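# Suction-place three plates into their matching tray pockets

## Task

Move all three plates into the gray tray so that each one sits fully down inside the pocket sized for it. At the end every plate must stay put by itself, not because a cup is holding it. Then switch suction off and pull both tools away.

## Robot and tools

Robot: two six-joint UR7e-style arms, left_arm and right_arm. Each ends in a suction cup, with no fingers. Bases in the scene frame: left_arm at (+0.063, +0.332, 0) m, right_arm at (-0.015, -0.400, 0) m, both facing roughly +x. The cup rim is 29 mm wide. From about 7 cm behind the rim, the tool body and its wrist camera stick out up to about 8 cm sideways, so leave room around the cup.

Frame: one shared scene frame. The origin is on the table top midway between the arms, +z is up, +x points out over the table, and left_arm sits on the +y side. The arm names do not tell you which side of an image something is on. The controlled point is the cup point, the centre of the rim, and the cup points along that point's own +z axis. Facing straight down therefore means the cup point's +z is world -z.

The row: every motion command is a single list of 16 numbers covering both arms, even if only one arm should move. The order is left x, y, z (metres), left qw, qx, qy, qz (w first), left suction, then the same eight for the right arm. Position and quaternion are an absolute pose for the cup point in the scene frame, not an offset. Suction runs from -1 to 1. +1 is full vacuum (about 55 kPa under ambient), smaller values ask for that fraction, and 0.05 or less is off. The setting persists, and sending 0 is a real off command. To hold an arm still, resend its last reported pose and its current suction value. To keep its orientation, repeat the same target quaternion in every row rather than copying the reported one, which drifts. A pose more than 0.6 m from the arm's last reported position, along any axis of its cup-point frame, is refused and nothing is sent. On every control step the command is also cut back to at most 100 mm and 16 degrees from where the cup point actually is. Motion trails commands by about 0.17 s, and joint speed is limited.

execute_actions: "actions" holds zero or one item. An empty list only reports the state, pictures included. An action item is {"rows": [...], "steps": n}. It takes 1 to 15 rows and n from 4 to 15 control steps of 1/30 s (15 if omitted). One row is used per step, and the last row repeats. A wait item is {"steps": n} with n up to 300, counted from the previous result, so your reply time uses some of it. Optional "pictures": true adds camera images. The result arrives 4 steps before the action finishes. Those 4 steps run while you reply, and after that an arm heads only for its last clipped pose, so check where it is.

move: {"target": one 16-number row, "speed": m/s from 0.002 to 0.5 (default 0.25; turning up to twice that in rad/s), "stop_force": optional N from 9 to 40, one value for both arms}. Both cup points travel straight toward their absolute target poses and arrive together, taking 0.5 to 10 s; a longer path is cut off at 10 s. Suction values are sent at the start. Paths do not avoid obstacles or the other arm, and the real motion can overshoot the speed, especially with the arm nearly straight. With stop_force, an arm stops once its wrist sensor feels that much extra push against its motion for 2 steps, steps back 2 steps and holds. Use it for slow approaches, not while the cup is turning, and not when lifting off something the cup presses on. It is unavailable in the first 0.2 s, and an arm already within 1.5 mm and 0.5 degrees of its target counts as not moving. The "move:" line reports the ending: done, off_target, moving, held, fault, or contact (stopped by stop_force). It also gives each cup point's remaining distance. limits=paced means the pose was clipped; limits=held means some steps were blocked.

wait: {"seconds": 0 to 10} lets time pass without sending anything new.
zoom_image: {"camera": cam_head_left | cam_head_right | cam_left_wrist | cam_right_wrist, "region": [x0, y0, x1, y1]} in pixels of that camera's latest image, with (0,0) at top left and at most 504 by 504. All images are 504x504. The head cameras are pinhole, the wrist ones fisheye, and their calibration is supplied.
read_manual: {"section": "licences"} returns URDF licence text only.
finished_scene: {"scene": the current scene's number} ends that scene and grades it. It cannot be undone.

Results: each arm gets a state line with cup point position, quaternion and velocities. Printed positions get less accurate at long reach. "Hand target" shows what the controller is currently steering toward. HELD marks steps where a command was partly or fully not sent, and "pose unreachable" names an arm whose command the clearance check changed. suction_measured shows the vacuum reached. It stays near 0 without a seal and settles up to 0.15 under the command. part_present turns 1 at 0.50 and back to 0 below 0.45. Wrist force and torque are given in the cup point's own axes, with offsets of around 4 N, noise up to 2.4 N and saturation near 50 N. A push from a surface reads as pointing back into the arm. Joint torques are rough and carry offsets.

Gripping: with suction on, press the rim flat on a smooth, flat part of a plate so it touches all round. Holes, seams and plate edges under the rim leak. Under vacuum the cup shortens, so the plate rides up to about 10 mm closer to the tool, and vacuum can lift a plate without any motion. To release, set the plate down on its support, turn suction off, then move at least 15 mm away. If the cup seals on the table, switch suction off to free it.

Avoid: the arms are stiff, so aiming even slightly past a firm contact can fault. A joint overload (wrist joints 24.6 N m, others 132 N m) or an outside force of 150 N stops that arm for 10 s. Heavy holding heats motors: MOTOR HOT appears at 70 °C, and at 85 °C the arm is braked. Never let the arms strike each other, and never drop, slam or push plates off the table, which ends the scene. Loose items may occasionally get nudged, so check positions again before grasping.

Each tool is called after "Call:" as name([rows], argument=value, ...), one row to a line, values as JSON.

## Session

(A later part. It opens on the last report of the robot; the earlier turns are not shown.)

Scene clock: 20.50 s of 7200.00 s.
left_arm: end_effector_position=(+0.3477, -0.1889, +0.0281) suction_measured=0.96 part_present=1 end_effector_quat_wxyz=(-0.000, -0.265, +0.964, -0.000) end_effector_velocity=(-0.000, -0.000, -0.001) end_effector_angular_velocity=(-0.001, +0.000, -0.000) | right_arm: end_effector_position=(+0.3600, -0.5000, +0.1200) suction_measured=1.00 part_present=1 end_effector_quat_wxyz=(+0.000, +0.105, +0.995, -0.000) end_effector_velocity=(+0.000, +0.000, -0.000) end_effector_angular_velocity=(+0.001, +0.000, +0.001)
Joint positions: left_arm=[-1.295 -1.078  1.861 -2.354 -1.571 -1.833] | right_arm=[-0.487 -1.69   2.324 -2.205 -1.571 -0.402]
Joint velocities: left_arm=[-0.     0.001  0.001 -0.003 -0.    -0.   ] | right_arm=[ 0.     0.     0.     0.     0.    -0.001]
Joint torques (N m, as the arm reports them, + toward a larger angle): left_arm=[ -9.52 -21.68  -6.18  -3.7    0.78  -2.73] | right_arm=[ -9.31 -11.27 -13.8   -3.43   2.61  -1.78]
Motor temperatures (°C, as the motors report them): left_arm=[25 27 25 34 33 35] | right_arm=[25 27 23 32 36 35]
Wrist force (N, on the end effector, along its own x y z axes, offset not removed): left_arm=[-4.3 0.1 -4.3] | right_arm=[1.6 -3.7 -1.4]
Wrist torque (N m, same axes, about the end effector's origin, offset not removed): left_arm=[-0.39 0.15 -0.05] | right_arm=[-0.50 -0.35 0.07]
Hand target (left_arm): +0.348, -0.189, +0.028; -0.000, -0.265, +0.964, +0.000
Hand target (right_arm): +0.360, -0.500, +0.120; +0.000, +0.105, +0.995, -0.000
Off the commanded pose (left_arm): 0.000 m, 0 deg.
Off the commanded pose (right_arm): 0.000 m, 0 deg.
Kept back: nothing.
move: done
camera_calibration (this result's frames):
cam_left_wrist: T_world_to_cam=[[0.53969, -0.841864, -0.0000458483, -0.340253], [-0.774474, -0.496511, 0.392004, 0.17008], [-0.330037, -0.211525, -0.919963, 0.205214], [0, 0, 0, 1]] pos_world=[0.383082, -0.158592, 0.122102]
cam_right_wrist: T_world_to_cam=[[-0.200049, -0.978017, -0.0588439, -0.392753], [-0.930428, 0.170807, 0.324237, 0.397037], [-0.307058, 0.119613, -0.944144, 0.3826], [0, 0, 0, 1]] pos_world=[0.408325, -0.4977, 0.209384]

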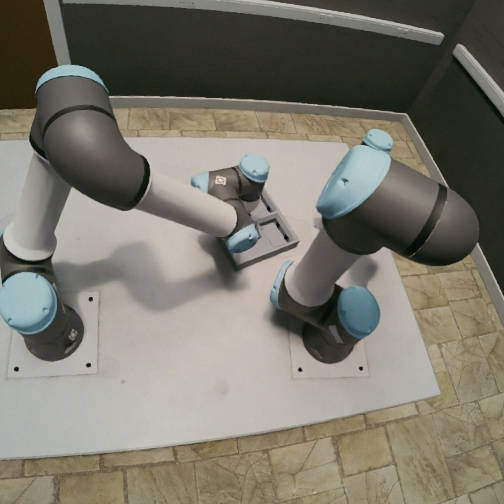

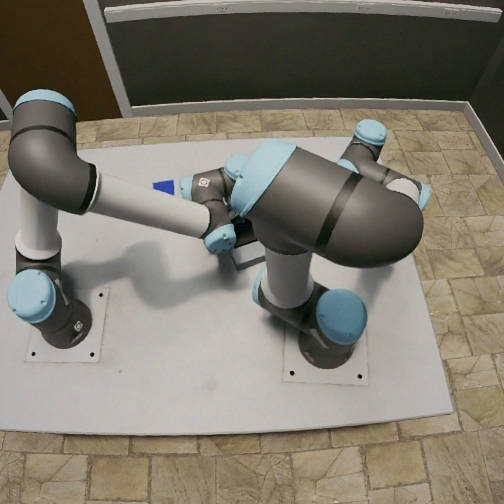

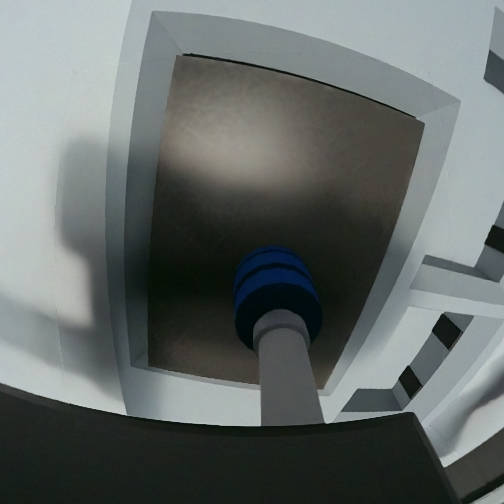

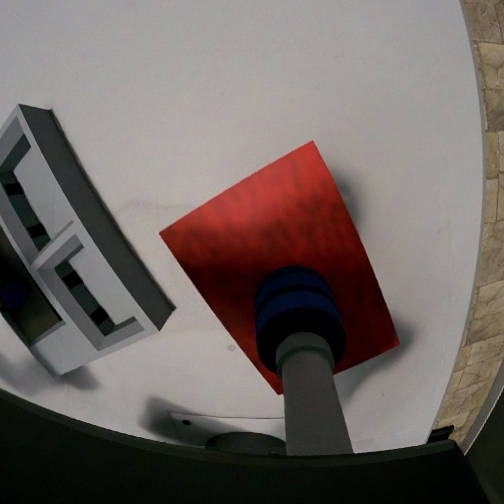

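Call:
move(target=[0.3524, -0.1872, 0.028, 0.0, -0.2647, 0.9643, 0.0, 1, 0.36, -0.50, 0.12, 0.0, 0.1045, 0.9945, 0.0, 1], speed=0.02)

Scene clock: 21.80 s of 7200.00 s.
left_arm: end_effector_position=(+0.3523, -0.1872, +0.0280) suction_measured=0.96 part_present=1 end_effector_quat_wxyz=(+0.000, -0.265, +0.964, -0.000) end_effector_velocity=(+0.001, +0.000, +0.000) end_effector_angular_velocity=(-0.000, -0.001, +0.000) | right_arm: end_effector_position=(+0.3600, -0.5000, +0.1200) suction_measured=0.98 part_present=1 end_effector_quat_wxyz=(+0.000, +0.105, +0.995, -0.000) end_effector_velocity=(-0.000, -0.000, +0.000) end_effector_angular_velocity=(-0.001, -0.000, -0.002)
Joint positions: left_arm=[-1.286 -1.076  1.859 -2.353 -1.571 -1.824] | right_arm=[-0.487 -1.69   2.324 -2.205 -1.571 -0.402]
Joint velocities: left_arm=[ 0.002  0.    -0.001  0.001  0.001  0.002] | right_arm=[ 0.    -0.001  0.     0.    -0.     0.002]
Joint torques (N m, as the arm reports them, + toward a larger angle): left_arm=[  9.61 -25.18 -28.45  -0.68   2.33   3.09] | right_arm=[ -8.72  -8.21 -12.71  -3.4    2.62  -1.82]
Motor temperatures (°C, as the motors report them): left_arm=[25 27 25 34 33 35] | right_arm=[25 27 23 32 36 35]
Wrist force (N, on the end effector, along its own x y z axes, offset not removed): left_arm=[2.2 -2.7 0.5] | right_arm=[-1.2 -4.0 -2.4]
Wrist torque (N m, same axes, about the end effector's origin, offset not removed): left_arm=[-0.66 -0.06 0.09] | right_arm=[-0.37 0.18 -0.04]
Hand target (left_arm): +0.352, -0.187, +0.028; +0.000, -0.265, +0.964, -0.000
Hand target (right_arm): +0.360, -0.500, +0.120; +0.000, +0.105, +0.995, -0.000
Off the commanded pose (left_arm): 0.000 m, 0 deg.
Off the commanded pose (right_arm): 0.000 m, 0 deg.
Kept back: nothing.
move: done
camera_calibration (this result's frames):
cam_left_wrist: T_world_to_cam=[[0.539658, -0.841884, -0.0000301057, -0.341312], [-0.774521, -0.496491, 0.391937, 0.174532], [-0.32998, -0.211488, -0.919992, 0.20699], [0, 0, 0, 1]] pos_world=[0.387673, -0.156916, 0.122013]
cam_right_wrist: T_world_to_cam=[[-0.200049, -0.978017, -0.0588443, -0.392753], [-0.930428, 0.170807, 0.324237, 0.397037], [-0.307058, 0.119614, -0.944144, 0.3826], [0, 0, 0, 1]] pos_world=[0.408325, -0.4977, 0.209384]

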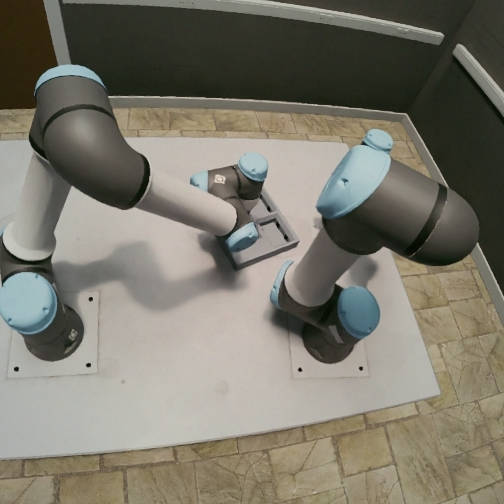

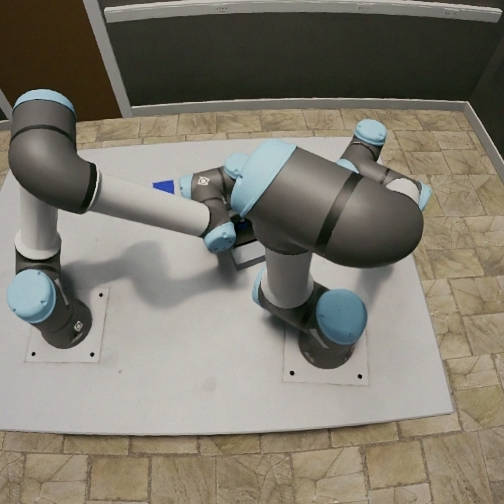

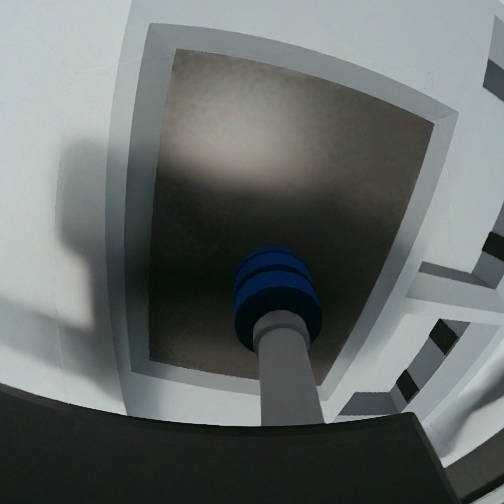

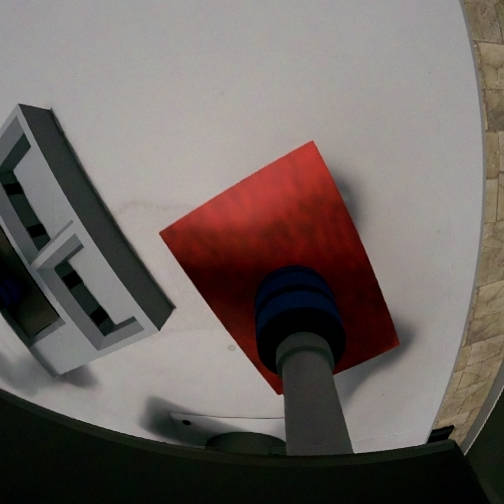

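Call:
move(target=[0.3524, -0.1872, 0.0, 0.0, -0.2647, 0.9643, 0.0, 1, 0.36, -0.50, 0.12, 0.0, 0.1045, 0.9945, 0.0, 1], speed=0.015, stop_force=12)

Scene clock: 23.30 s of 7200.00 s.
left_arm: end_effector_position=(+0.3523, -0.1869, +0.0142) suction_measured=0.96 part_present=1 end_effector_quat_wxyz=(+0.000, -0.265, +0.964, +0.000) end_effector_velocity=(+0.000, -0.001, +0.006) end_effector_angular_velocity=(-0.003, -0.002, -0.001) | right_arm: end_effector_position=(+0.3600, -0.5000, +0.1200) suction_measured=0.99 part_present=1 end_effector_quat_wxyz=(+0.000, +0.105, +0.995, -0.000) end_effector_velocity=(-0.000, -0.000, -0.000) end_effector_angular_velocity=(-0.000, +0.001, +0.001)
Joint positions: left_arm=[-1.286 -1.052  1.867 -2.384 -1.571 -1.824] | right_arm=[-0.487 -1.69   2.324 -2.205 -1.571 -0.402]
Joint velocities: left_arm=[-0.001 -0.01  -0.004  0.011  0.002  0.   ] | right_arm=[-0.     0.     0.     0.    -0.001 -0.001]
Joint torques (N m, as the arm reports them, + toward a larger angle): left_arm=[  7.8  -50.96 -27.84  -0.81   1.99   2.35] | right_arm=[ -9.    -5.24 -13.53  -3.47   2.64  -1.83]
Motor temperatures (°C, as the motors report them): left_arm=[25 27 25 34 33 35] | right_arm=[25 27 23 32 36 35]
Wrist force (N, on the end effector, along its own x y z axes, offset not removed): left_arm=[-0.3 -3.2 2.9] | right_arm=[-4.7 -2.9 -2.7]
Wrist torque (N m, same axes, about the end effector's origin, offset not removed): left_arm=[-0.43 0.25 -0.05] | right_arm=[-0.56 0.72 -0.04]
Hand target (left_arm): +0.352, -0.187, +0.015; +0.000, -0.265, +0.964, -0.000
Hand target (right_arm): +0.360, -0.500, +0.120; +0.000, +0.105, +0.995, -0.000
Off the commanded pose (left_arm): 0.014 m, 0 deg.
Off the commanded pose (right_arm): 0.000 m, 0 deg.
Kept back: nothing.
move: contact (left_arm)
camera_calibration (this result's frames):
cam_left_wrist: T_world_to_cam=[[0.539688, -0.841864, -0.000987764, -0.341072], [-0.774394, -0.496895, 0.391675, 0.180005], [-0.330228, -0.210617, -0.920103, 0.194619], [0, 0, 0, 1]] pos_world=[0.387736, -0.156702, 0.10823]
cam_right_wrist: T_world_to_cam=[[-0.200049, -0.978017, -0.0588441, -0.392753], [-0.930428, 0.170807, 0.324237, 0.397037], [-0.307058, 0.119613, -0.944144, 0.3826], [0, 0, 0, 1]] pos_world=[0.408325, -0.4977, 0.209384]

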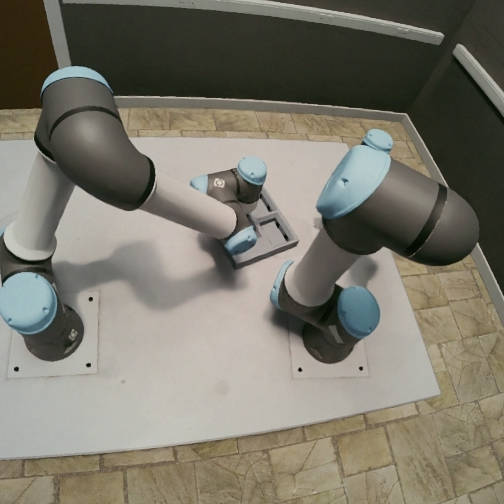

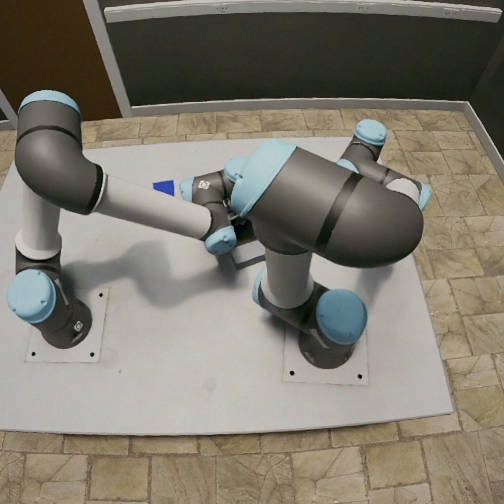

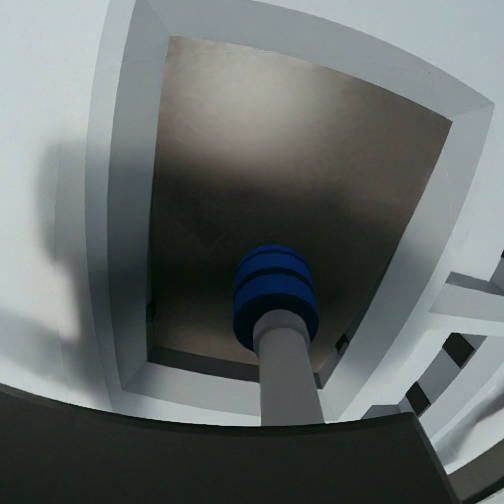

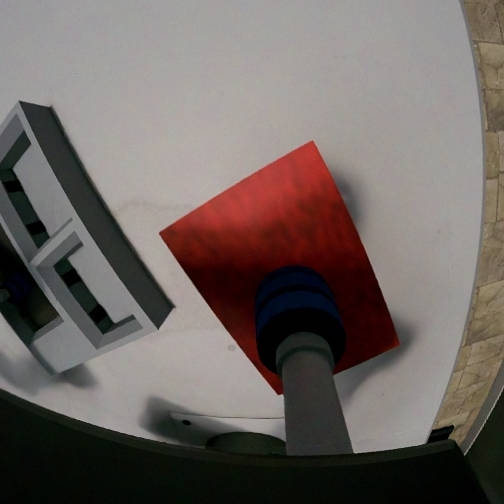

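Call:
move(target=[0.3500, -0.1880, 0.027, 0.0, -0.2647, 0.9643, 0.0, 1, 0.36, -0.50, 0.12, 0.0, 0.1045, 0.9945, 0.0, 1], speed=0.03)

Call:
move(target=[0.3500, -0.1880, 0.0, 0.0, -0.2647, 0.9643, 0.0, 1, 0.36, -0.50, 0.12, 0.0, 0.1045, 0.9945, 0.0, 1], speed=0.015, stop_force=12)

Scene clock: 24.30 s of 7200.00 s.
left_arm: end_effector_position=(+0.3500, -0.1880, +0.0269) suction_measured=0.95 part_present=1 end_effector_quat_wxyz=(+0.000, -0.265, +0.964, -0.000) end_effector_velocity=(-0.001, -0.000, +0.001) end_effector_angular_velocity=(-0.000, +0.001, +0.001) | right_arm: end_effector_position=(+0.3600, -0.5000, +0.1200) suction_measured=0.98 part_present=1 end_effector_quat_wxyz=(+0.000, +0.105, +0.995, +0.000) end_effector_velocity=(+0.000, +0.000, +0.000) end_effector_angular_velocity=(-0.000, -0.001, +0.000)
Joint positions: left_arm=[-1.291 -1.075  1.861 -2.356 -1.571 -1.829] | right_arm=[-0.487 -1.69   2.324 -2.205 -1.571 -0.402]
Joint velocities: left_arm=[-0.    -0.003 -0.001  0.004 -0.001 -0.001] | right_arm=[-0.    -0.001  0.    -0.     0.    -0.   ]
Joint torques (N m, as the arm reports them, + toward a larger angle): left_arm=[ -9.   -48.46 -30.3   -1.17   0.    -2.79] | right_arm=[ -8.91  -5.18 -14.32  -3.49   2.49  -1.8 ]
Motor temperatures (°C, as the motors report them): left_arm=[25 27 25 34 33 35] | right_arm=[25 27 23 32 36 35]
Wrist force (N, on the end effector, along its own x y z axes, offset not removed): left_arm=[-3.2 -1.6 3.9] | right_arm=[-2.7 -0.4 -2.4]
Wrist torque (N m, same axes, about the end effector's origin, offset not removed): left_arm=[-0.21 0.27 -0.10] | right_arm=[0.17 0.14 -0.11]
Hand target (left_arm): +0.350, -0.188, +0.027; -0.000, -0.265, +0.964, +0.000
Hand target (right_arm): +0.360, -0.500, +0.120; -0.000, +0.105, +0.995, -0.000
Off the commanded pose (left_arm): 0.000 m, 0 deg.
Off the commanded pose (right_arm): 0.000 m, 0 deg.
Kept back: nothing.
move: done
camera_calibration (this result's frames):
cam_left_wrist: T_world_to_cam=[[0.53971, -0.841851, 0.0000001062, -0.340728], [-0.7745, -0.496531, 0.391927, 0.172835], [-0.329944, -0.211527, -0.919996, 0.205079], [0, 0, 0, 1]] pos_world=[0.38542, -0.157645, 0.120933]
cam_right_wrist: T_world_to_cam=[[-0.20005, -0.978017, -0.0588506, -0.392752], [-0.930423, 0.170803, 0.324251, 0.397033], [-0.307071, 0.119622, -0.944139, 0.382602], [0, 0, 0, 1]] pos_world=[0.408325, -0.4977, 0.209378]

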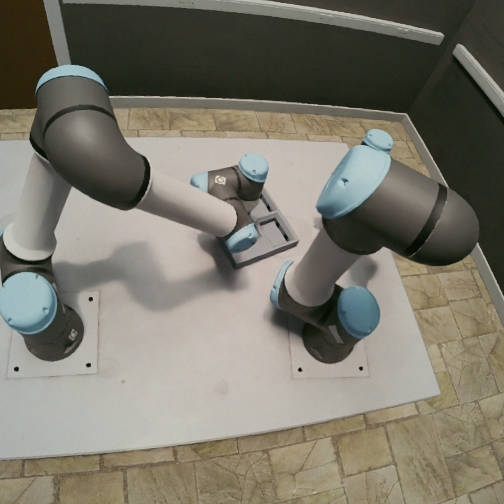

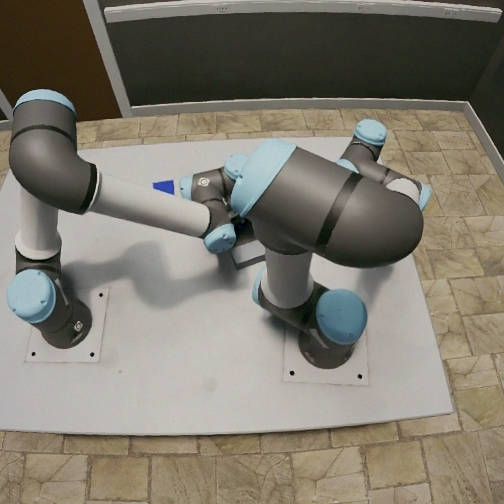

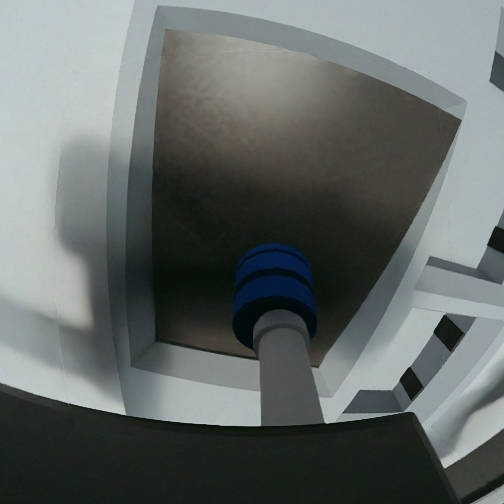

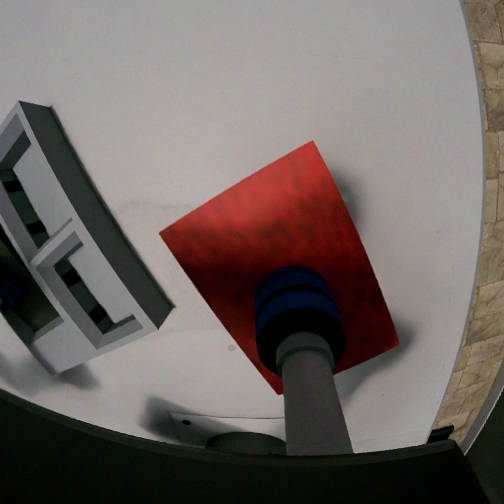

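Scene clock: 25.33 s of 7200.00 s.
left_arm: end_effector_position=(+0.3500, -0.1878, +0.0168) suction_measured=0.95 part_present=1 end_effector_quat_wxyz=(+0.000, -0.265, +0.964, +0.000) end_effector_velocity=(-0.000, -0.000, +0.004) end_effector_angular_velocity=(+0.000, +0.002, +0.000) | right_arm: end_effector_position=(+0.3600, -0.5000, +0.1200) suction_measured=0.96 part_present=1 end_effector_quat_wxyz=(+0.000, +0.105, +0.995, +0.000) end_effector_velocity=(+0.000, +0.000, -0.000) end_effector_angular_velocity=(+0.000, -0.000, +0.002)
Joint positions: left_arm=[-1.291 -1.058  1.867 -2.379 -1.571 -1.829] | right_arm=[-0.487 -1.69   2.324 -2.205 -1.571 -0.402]
Joint velocities: left_arm=[ 0.    -0.007 -0.004  0.012 -0.001  0.   ] | right_arm=[-0.     0.    -0.     0.     0.    -0.002]
Joint torques (N m, as the arm reports them, + toward a larger angle): left_arm=[ -8.66 -48.67 -28.92  -0.32  -0.49  -2.26] | right_arm=[ -8.59  -4.91 -12.28  -3.61   2.41  -1.8 ]
Motor temperatures (°C, as the motors report them): left_arm=[25 27 25 34 33 35] | right_arm=[25 27 23 32 36 35]
Wrist force (N, on the end effector, along its own x y z axes, offset not removed): left_arm=[-3.2 -2.5 0.0] | right_arm=[-6.7 0.4 -0.2]
Wrist torque (N m, same axes, about the end effector's origin, offset not removed): left_arm=[-0.30 0.25 -0.11] | right_arm=[0.30 0.71 -0.19]
Hand target (left_arm): +0.350, -0.188, +0.018; +0.000, -0.265, +0.964, -0.000
Hand target (right_arm): +0.360, -0.500, +0.120; +0.000, +0.105, +0.995, +0.000
Off the commanded pose (left_arm): 0.017 m, 0 deg.
Off the commanded pose (right_arm): 0.000 m, 0 deg.
Kept back: nothing.
move: contact (left_arm)
camera_calibration (this result's frames):
cam_left_wrist: T_world_to_cam=[[0.53971, -0.841851, -0.000527213, -0.340578], [-0.77444, -0.496739, 0.391781, 0.176779], [-0.330083, -0.21104, -0.920058, 0.195911], [0, 0, 0, 1]] pos_world=[0.385385, -0.157558, 0.110811]
cam_right_wrist: T_world_to_cam=[[-0.20005, -0.978017, -0.0588508, -0.392752], [-0.930423, 0.170803, 0.324251, 0.397033], [-0.307071, 0.119622, -0.944139, 0.382602], [0, 0, 0, 1]] pos_world=[0.408325, -0.4977, 0.209378]

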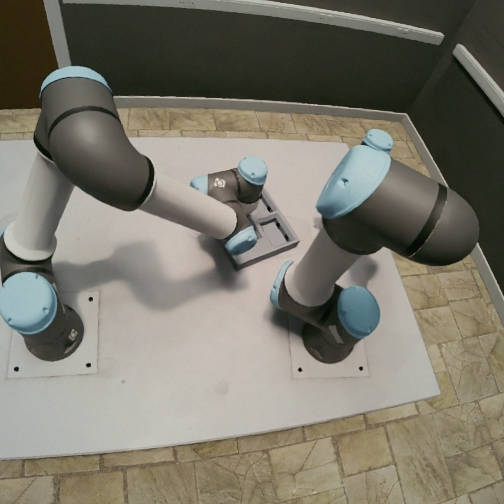

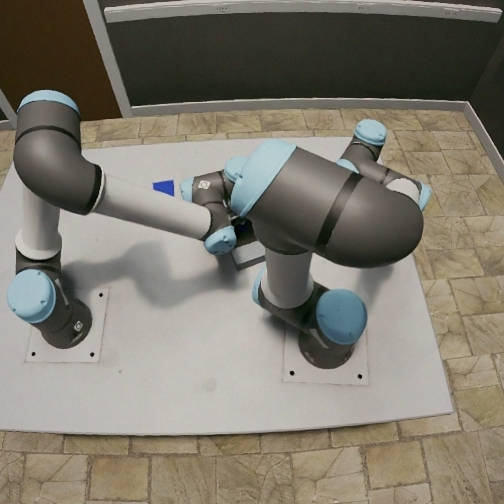

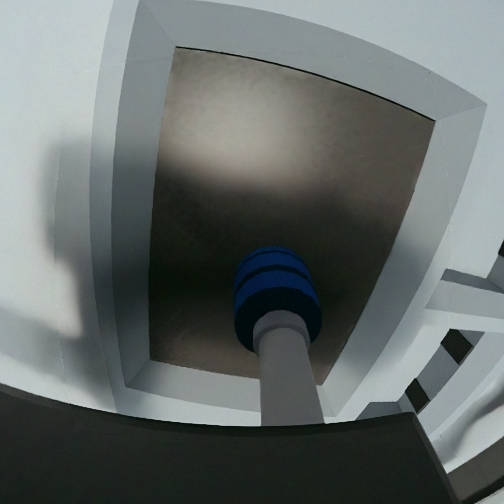

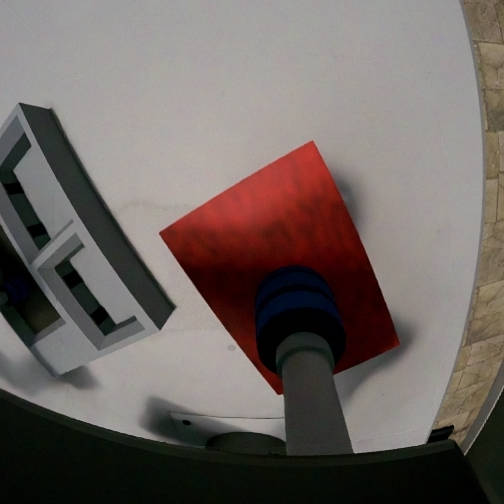

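Call:
move(target=[0.3500, -0.1880, 0.0, 0.0, -0.2647, 0.9643, 0.0, 1, 0.36, -0.50, 0.12, 0.0, 0.1045, 0.9945, 0.0, 1], speed=0.01, stop_force=30)

Scene clock: 27.33 s of 7200.00 s.
left_arm: end_effector_position=(+0.3500, -0.1880, +0.0035) suction_measured=0.96 part_present=1 end_effector_quat_wxyz=(+0.000, -0.265, +0.964, +0.000) end_effector_velocity=(-0.000, +0.000, +0.001) end_effector_angular_velocity=(+0.003, +0.002, +0.000) | right_arm: end_effector_position=(+0.3600, -0.5000, +0.1200) suction_measured=1.00 part_present=1 end_effector_quat_wxyz=(+0.000, +0.105, +0.995, +0.000) end_effector_velocity=(-0.000, -0.000, +0.000) end_effector_angular_velocity=(-0.001, -0.000, -0.000)
Joint positions: left_arm=[-1.291 -1.033  1.873 -2.411 -1.571 -1.829] | right_arm=[-0.487 -1.69   2.324 -2.205 -1.571 -0.402]
Joint velocities: left_arm=[ 0.    -0.002 -0.002  0.008 -0.001  0.   ] | right_arm=[-0.    -0.001 -0.    -0.    -0.001 -0.   ]
Joint torques (N m, as the arm reports them, + toward a larger angle): left_arm=[ -8.64 -22.02 -14.91   2.11  -2.14  -2.84] | right_arm=[ -8.13  -4.49 -13.5   -3.32   2.27  -2.02]
Motor temperatures (°C, as the motors report them): left_arm=[25 27 25 34 33 35] | right_arm=[25 27 23 32 36 35]
Wrist force (N, on the end effector, along its own x y z axes, offset not removed): left_arm=[-7.2 5.1 -50.0] | right_arm=[-2.3 -5.2 -5.5]
Wrist torque (N m, same axes, about the end effector's origin, offset not removed): left_arm=[-0.58 0.34 -0.02] | right_arm=[-0.62 0.29 -0.29]
Hand target (left_arm): +0.350, -0.188, +0.004; +0.000, -0.265, +0.964, -0.000
Hand target (right_arm): +0.360, -0.500, +0.120; +0.000, +0.105, +0.995, +0.000
Off the commanded pose (left_arm): 0.003 m, 0 deg.
Off the commanded pose (right_arm): 0.000 m, 0 deg.
Kept back: nothing.
move: contact (left_arm)
camera_calibration (this result's frames):
cam_left_wrist: T_world_to_cam=[[0.539697, -0.841859, -0.0000573462, -0.340684], [-0.774501, -0.496542, 0.391911, 0.182012], [-0.329962, -0.211469, -0.920003, 0.183507], [0, 0, 0, 1]] pos_world=[0.385385, -0.157625, 0.0974752]
cam_right_wrist: T_world_to_cam=[[-0.20005, -0.978017, -0.0588508, -0.392752], [-0.930423, 0.170803, 0.324251, 0.397033], [-0.307071, 0.119623, -0.944139, 0.382602], [0, 0, 0, 1]] pos_world=[0.408325, -0.4977, 0.209377]

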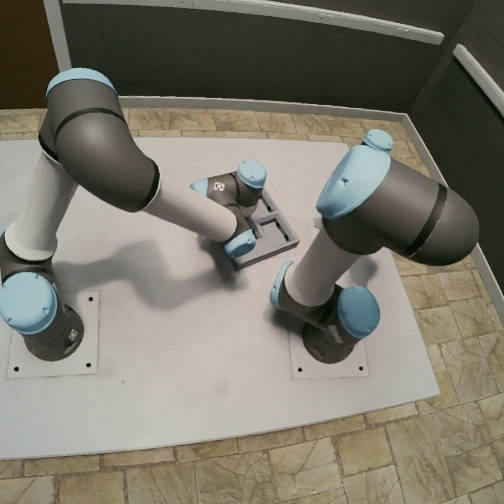

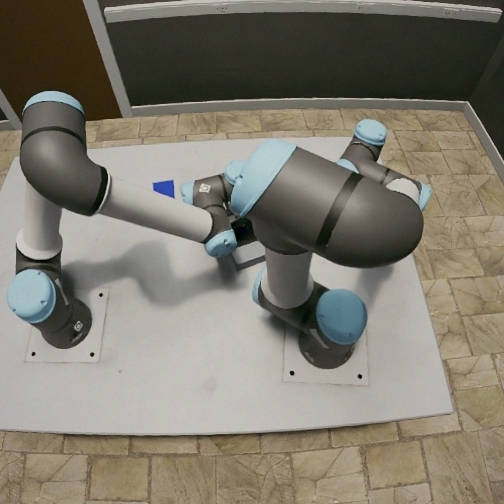

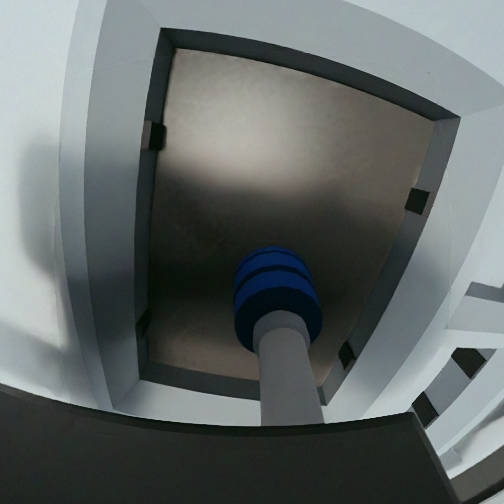

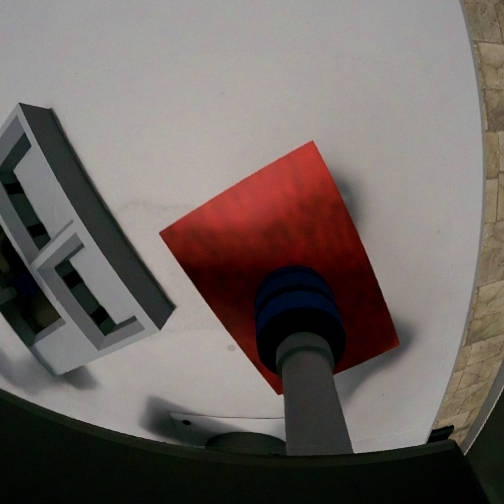

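Call:
move(target=[0.3500, -0.1880, 0.007, 0.0, -0.2647, 0.9643, 0.0, 0, 0.36, -0.50, 0.12, 0.0, 0.1045, 0.9945, 0.0, 1], speed=0.01)

Call:
move(target=[0.3500, -0.1880, 0.08, 0.0, -0.2647, 0.9643, 0.0, 0, 0.36, -0.50, 0.12, 0.0, 0.1045, 0.9945, 0.0, 1], speed=0.15)

Scene clock: 28.43 s of 7200.00 s.
left_arm: end_effector_position=(+0.3500, -0.1880, +0.0069) suction_measured=0.00 part_present=0 end_effector_quat_wxyz=(-0.000, -0.265, +0.964, +0.000) end_effector_velocity=(+0.000, -0.000, +0.001) end_effector_angular_velocity=(-0.001, -0.001, -0.000) | right_arm: end_effector_position=(+0.3600, -0.5000, +0.1200) suction_measured=0.99 part_present=1 end_effector_quat_wxyz=(+0.000, +0.105, +0.995, +0.000) end_effector_velocity=(+0.000, +0.000, -0.000) end_effector_angular_velocity=(+0.001, -0.000, -0.001)
Joint positions: left_arm=[-1.291 -1.04   1.872 -2.403 -1.571 -1.829] | right_arm=[-0.487 -1.69   2.324 -2.205 -1.571 -0.402]
Joint velocities: left_arm=[-0.    -0.002 -0.     0.002  0.001  0.   ] | right_arm=[-0.     0.    -0.     0.     0.001  0.001]
Joint torques (N m, as the arm reports them, + toward a larger angle): left_arm=[ -7.1  -43.64 -26.13   0.2   -1.7   -2.82] | right_arm=[ -8.6   -4.76 -15.53  -3.57   2.24  -1.88]
Motor temperatures (°C, as the motors report them): left_arm=[25 27 25 34 33 35] | right_arm=[25 27 23 32 36 35]
Wrist force (N, on the end effector, along its own x y z axes, offset not removed): left_arm=[-0.9 -1.0 -9.1] | right_arm=[0.7 -0.2 -6.2]
Wrist torque (N m, same axes, about the end effector's origin, offset not removed): left_arm=[-0.14 0.17 0.00] | right_arm=[-0.12 -0.19 -0.03]
Hand target (left_arm): +0.350, -0.188, +0.007; +0.000, -0.265, +0.964, -0.000
Hand target (right_arm): +0.360, -0.500, +0.120; +0.000, +0.105, +0.995, +0.000
Off the commanded pose (left_arm): 0.000 m, 0 deg.
Off the commanded pose (right_arm): 0.000 m, 0 deg.
Kept back: nothing.
move: done
camera_calibration (this result's frames):
cam_left_wrist: T_world_to_cam=[[0.539671, -0.841876, -0.000120898, -0.340699], [-0.774497, -0.496535, 0.391928, 0.180634], [-0.330015, -0.211419, -0.919996, 0.186681], [0, 0, 0, 1]] pos_world=[0.385373, -0.157667, 0.100909]
cam_right_wrist: T_world_to_cam=[[-0.20005, -0.978017, -0.0588507, -0.392752], [-0.930423, 0.170803, 0.324251, 0.397033], [-0.307071, 0.119622, -0.944139, 0.382602], [0, 0, 0, 1]] pos_world=[0.408325, -0.4977, 0.209377]

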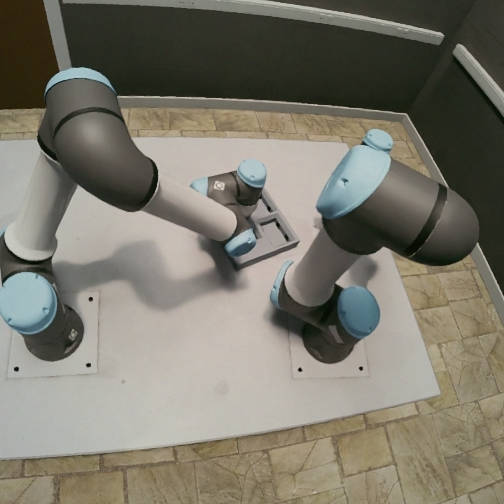

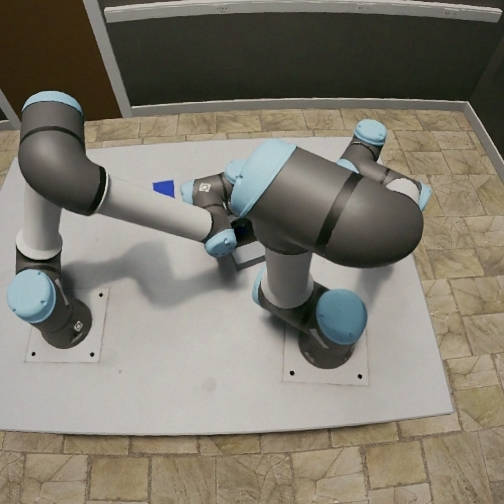

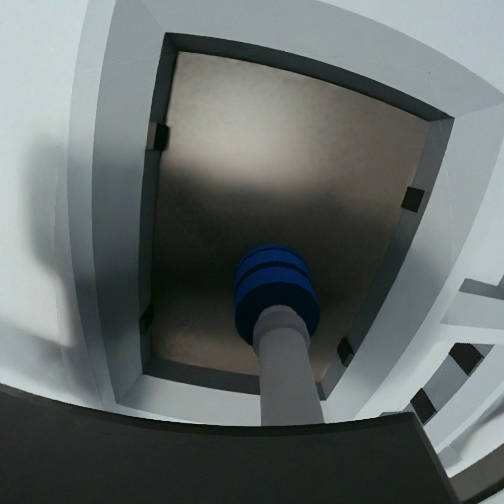

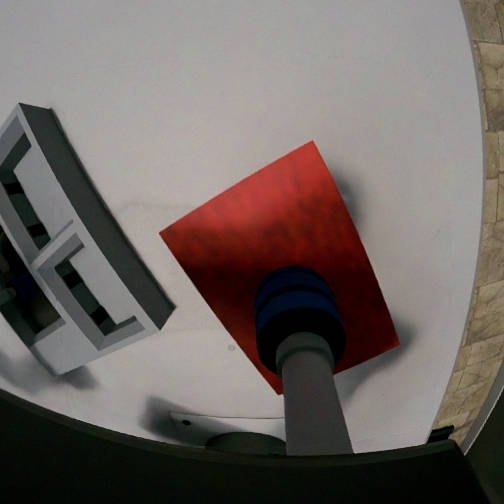

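Scene clock: 29.40 s of 7200.00 s.
left_arm: end_effector_position=(+0.3500, -0.1879, +0.0799) suction_measured=0.00 part_present=0 end_effector_quat_wxyz=(-0.000, -0.265, +0.964, +0.000) end_effector_velocity=(+0.000, +0.000, +0.001) end_effector_angular_velocity=(+0.000, +0.000, +0.001) | right_arm: end_effector_position=(+0.3600, -0.5000, +0.1200) suction_measured=0.98 part_present=1 end_effector_quat_wxyz=(+0.000, +0.105, +0.995, +0.000) end_effector_velocity=(-0.000, -0.000, +0.000) end_effector_angular_velocity=(-0.001, +0.000, +0.001)
Joint positions: left_arm=[-1.291 -1.161  1.82  -2.23  -1.571 -1.829] | right_arm=[-0.487 -1.69   2.324 -2.205 -1.571 -0.402]
Joint velocities: left_arm=[ 0.    -0.001 -0.001  0.003 -0.    -0.   ] | right_arm=[-0.    -0.001 -0.     0.    -0.001 -0.001]
Joint torques (N m, as the arm reports them, + toward a larger angle): left_arm=[  4.62 -45.2  -32.07  -0.26  -0.18  -0.38] | right_arm=[ -8.79  -5.24 -13.48  -3.47   2.23  -2.02]
Motor temperatures (°C, as the motors report them): left_arm=[25 27 25 34 33 35] | right_arm=[25 27 23 32 36 35]
Wrist force (N, on the end effector, along its own x y z axes, offset not removed): left_arm=[-0.9 -3.1 0.6] | right_arm=[-1.3 -8.0 -1.0]
Wrist torque (N m, same axes, about the end effector's origin, offset not removed): left_arm=[-0.62 0.11 -0.06] | right_arm=[-1.27 0.51 -0.07]
Hand target (left_arm): +0.350, -0.188, +0.080; +0.000, -0.265, +0.964, -0.000
Hand target (right_arm): +0.360, -0.500, +0.120; +0.000, +0.105, +0.995, +0.000
Off the commanded pose (left_arm): 0.000 m, 0 deg.
Off the commanded pose (right_arm): 0.000 m, 0 deg.
Kept back: nothing.
move: done
camera_calibration (this result's frames):
cam_left_wrist: T_world_to_cam=[[0.539597, -0.841924, -0.0000651711, -0.340597], [-0.774547, -0.496445, 0.391943, 0.152064], [-0.330019, -0.211441, -0.919989, 0.253881], [0, 0, 0, 1]] pos_world=[0.385351, -0.157584, 0.173945]
cam_right_wrist: T_world_to_cam=[[-0.20005, -0.978017, -0.0588507, -0.392752], [-0.930423, 0.170804, 0.324251, 0.397033], [-0.307071, 0.119623, -0.944139, 0.382602], [0, 0, 0, 1]] pos_world=[0.408325, -0.4977, 0.209378]

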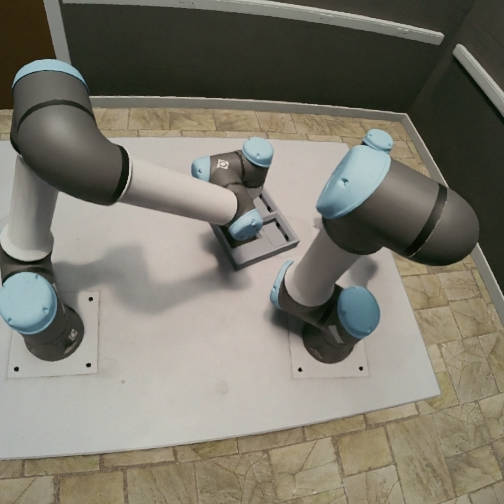

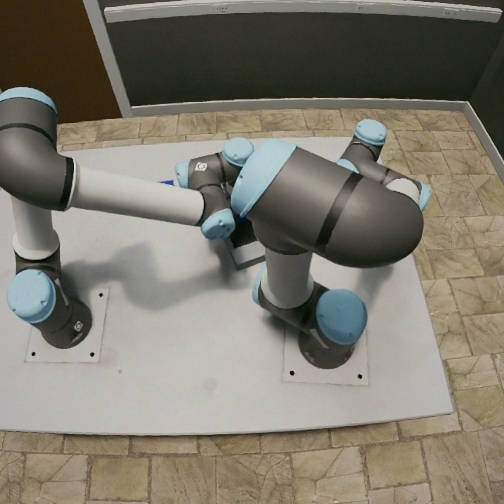

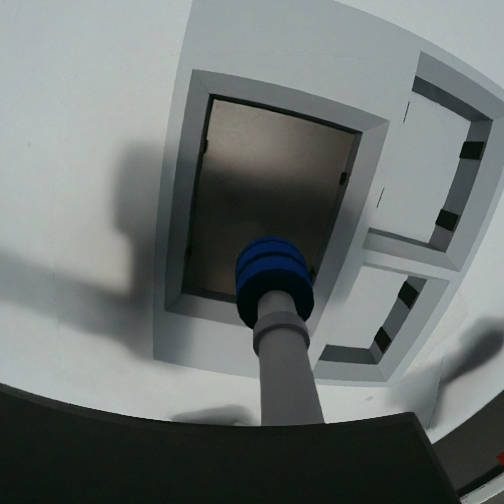

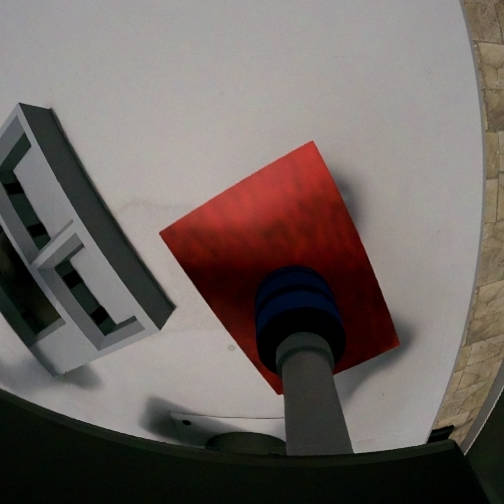

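Call:
zoom_image(camera="cam_left_wrist", region=[330, 30, 504, 290])

Call:
zoom_image(camera="cam_left_wrist", region=[140, 50, 410, 340])

Region (330, 30, 504, 290) of cam_left_wrist's 504x504 image, scaled by 1.938, with more detail than that image has; it fills the left 337 columns of this view, and the rest is white.

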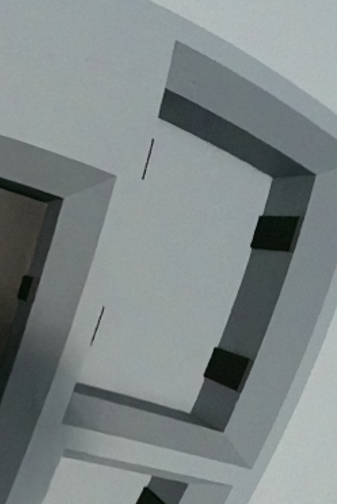

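Region (140, 50, 410, 340) of cam_left_wrist's 504x504 image, scaled by 1.738, with more detail than that image has; it fills the left 469 columns of this view, and the rest is white.

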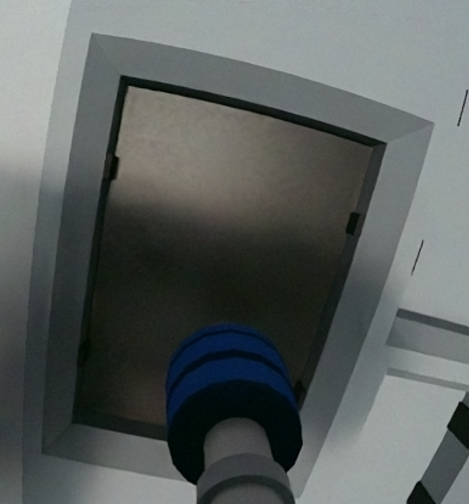

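Call:
move(target=[0.5256, 0.0822, 0.04, 0.0, -0.1452, 0.9894, 0.0, 0, 0.324, -0.309, 0.048, 0.0, 0.0941, 0.9956, 0.0, 1], speed=0.35)

Scene clock: 32.20 s of 7200.00 s.
left_arm: end_effector_position=(+0.5258, +0.0823, +0.0399) suction_measured=0.00 part_present=0 end_effector_quat_wxyz=(+0.001, -0.145, +0.989, +0.000) end_effector_velocity=(+0.001, +0.001, -0.001) end_effector_angular_velocity=(-0.000, +0.001, -0.001) | right_arm: end_effector_position=(+0.3240, -0.3091, +0.0481) suction_measured=0.96 part_present=1 end_effector_quat_wxyz=(+0.000, +0.094, +0.996, +0.000) end_effector_velocity=(+0.001, +0.001, +0.000) end_effector_angular_velocity=(+0.001, -0.002, -0.001)
Joint positions: left_arm=[-0.75  -1.223  2.055 -2.404 -1.569 -1.044] | right_arm=[-0.004 -1.615  2.514 -2.47  -1.571  0.06 ]
Joint velocities: left_arm=[ 0.004  0.003 -0.001 -0.    -0.001  0.005] | right_arm=[ 0.003  0.001 -0.001 -0.002  0.001  0.004]
Joint torques (N m, as the arm reports them, + toward a larger angle): left_arm=[  7.42 -19.53 -28.65  -2.34  -1.66   3.12] | right_arm=[  7.43  -3.93 -25.91  -3.23  -3.52   1.9 ]
Motor temperatures (°C, as the motors report them): left_arm=[25 27 25 34 33 35] | right_arm=[25 27 23 32 36 35]
Wrist force (N, on the end effector, along its own x y z axes, offset not removed): left_arm=[0.2 -1.9 0.0] | right_arm=[-1.9 -4.0 0.6]
Wrist torque (N m, same axes, about the end effector's origin, offset not removed): left_arm=[-0.42 0.00 -0.01] | right_arm=[-0.57 0.09 0.05]
Hand target (left_arm): +0.526, +0.082, +0.040; +0.001, -0.145, +0.989, +0.000
Hand target (right_arm): +0.324, -0.309, +0.048; +0.000, +0.094, +0.996, +0.000
Off the commanded pose (left_arm): 0.000 m, 0 deg.
Off the commanded pose (right_arm): 0.000 m, 0 deg.
Kept back: nothing.
move: done
camera_calibration (this result's frames):
cam_left_wrist: T_world_to_cam=[[0.32006, -0.947397, 0.000122085, -0.0838458], [-0.872246, -0.294621, 0.390364, 0.472879], [-0.369794, -0.125047, -0.92066, 0.346078], [0, 0, 0, 1]] pos_world=[0.56728, 0.103161, 0.134036]
cam_right_wrist: T_world_to_cam=[[-0.179497, -0.981984, -0.0590553, -0.225325], [-0.933999, 0.151261, 0.323677, 0.349424], [-0.308913, 0.113257, -0.944323, 0.27944], [0, 0, 0, 1]] pos_world=[0.372239, -0.305768, 0.137475]

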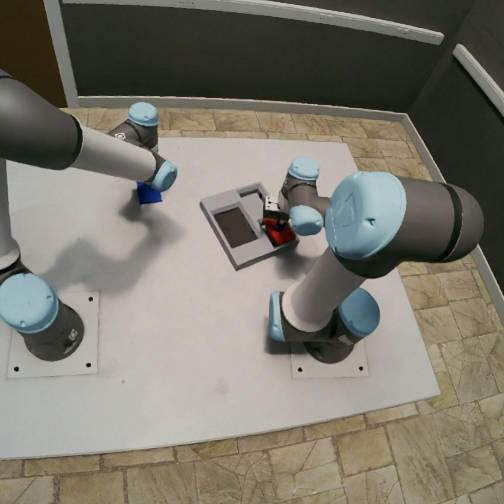

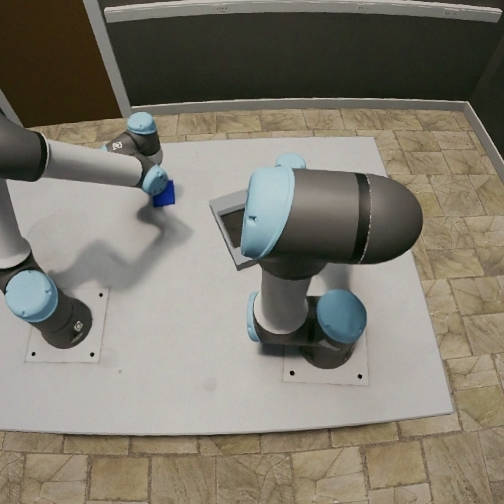

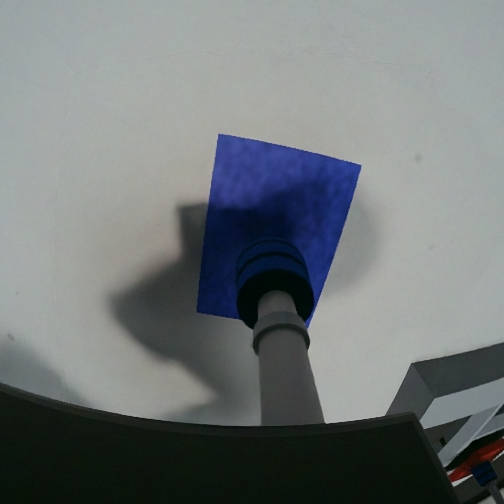

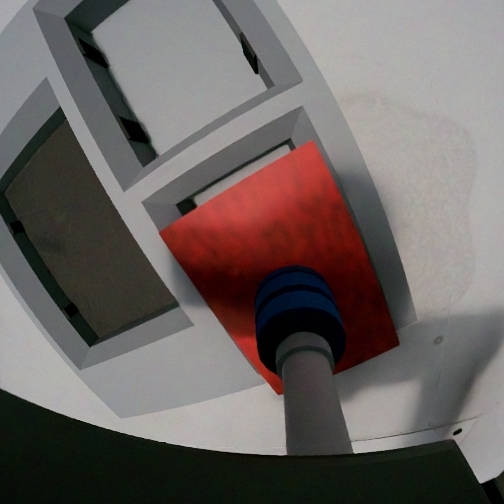

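Call:
zoom_image(camera="cam_right_wrist", region=[120, 80, 440, 400])

Region (120, 80, 440, 400) of cam_right_wrist's 504x504 image, scaled by 1.575, with more detail than that image has.

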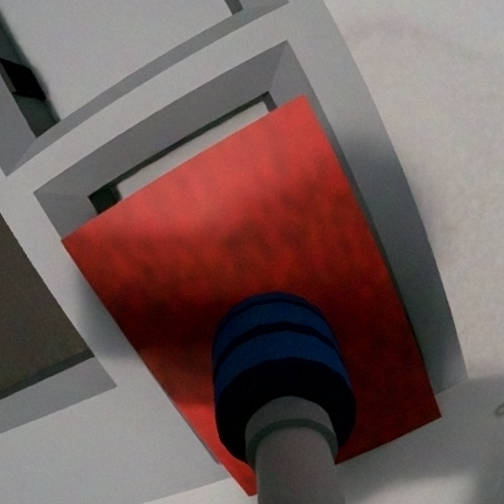

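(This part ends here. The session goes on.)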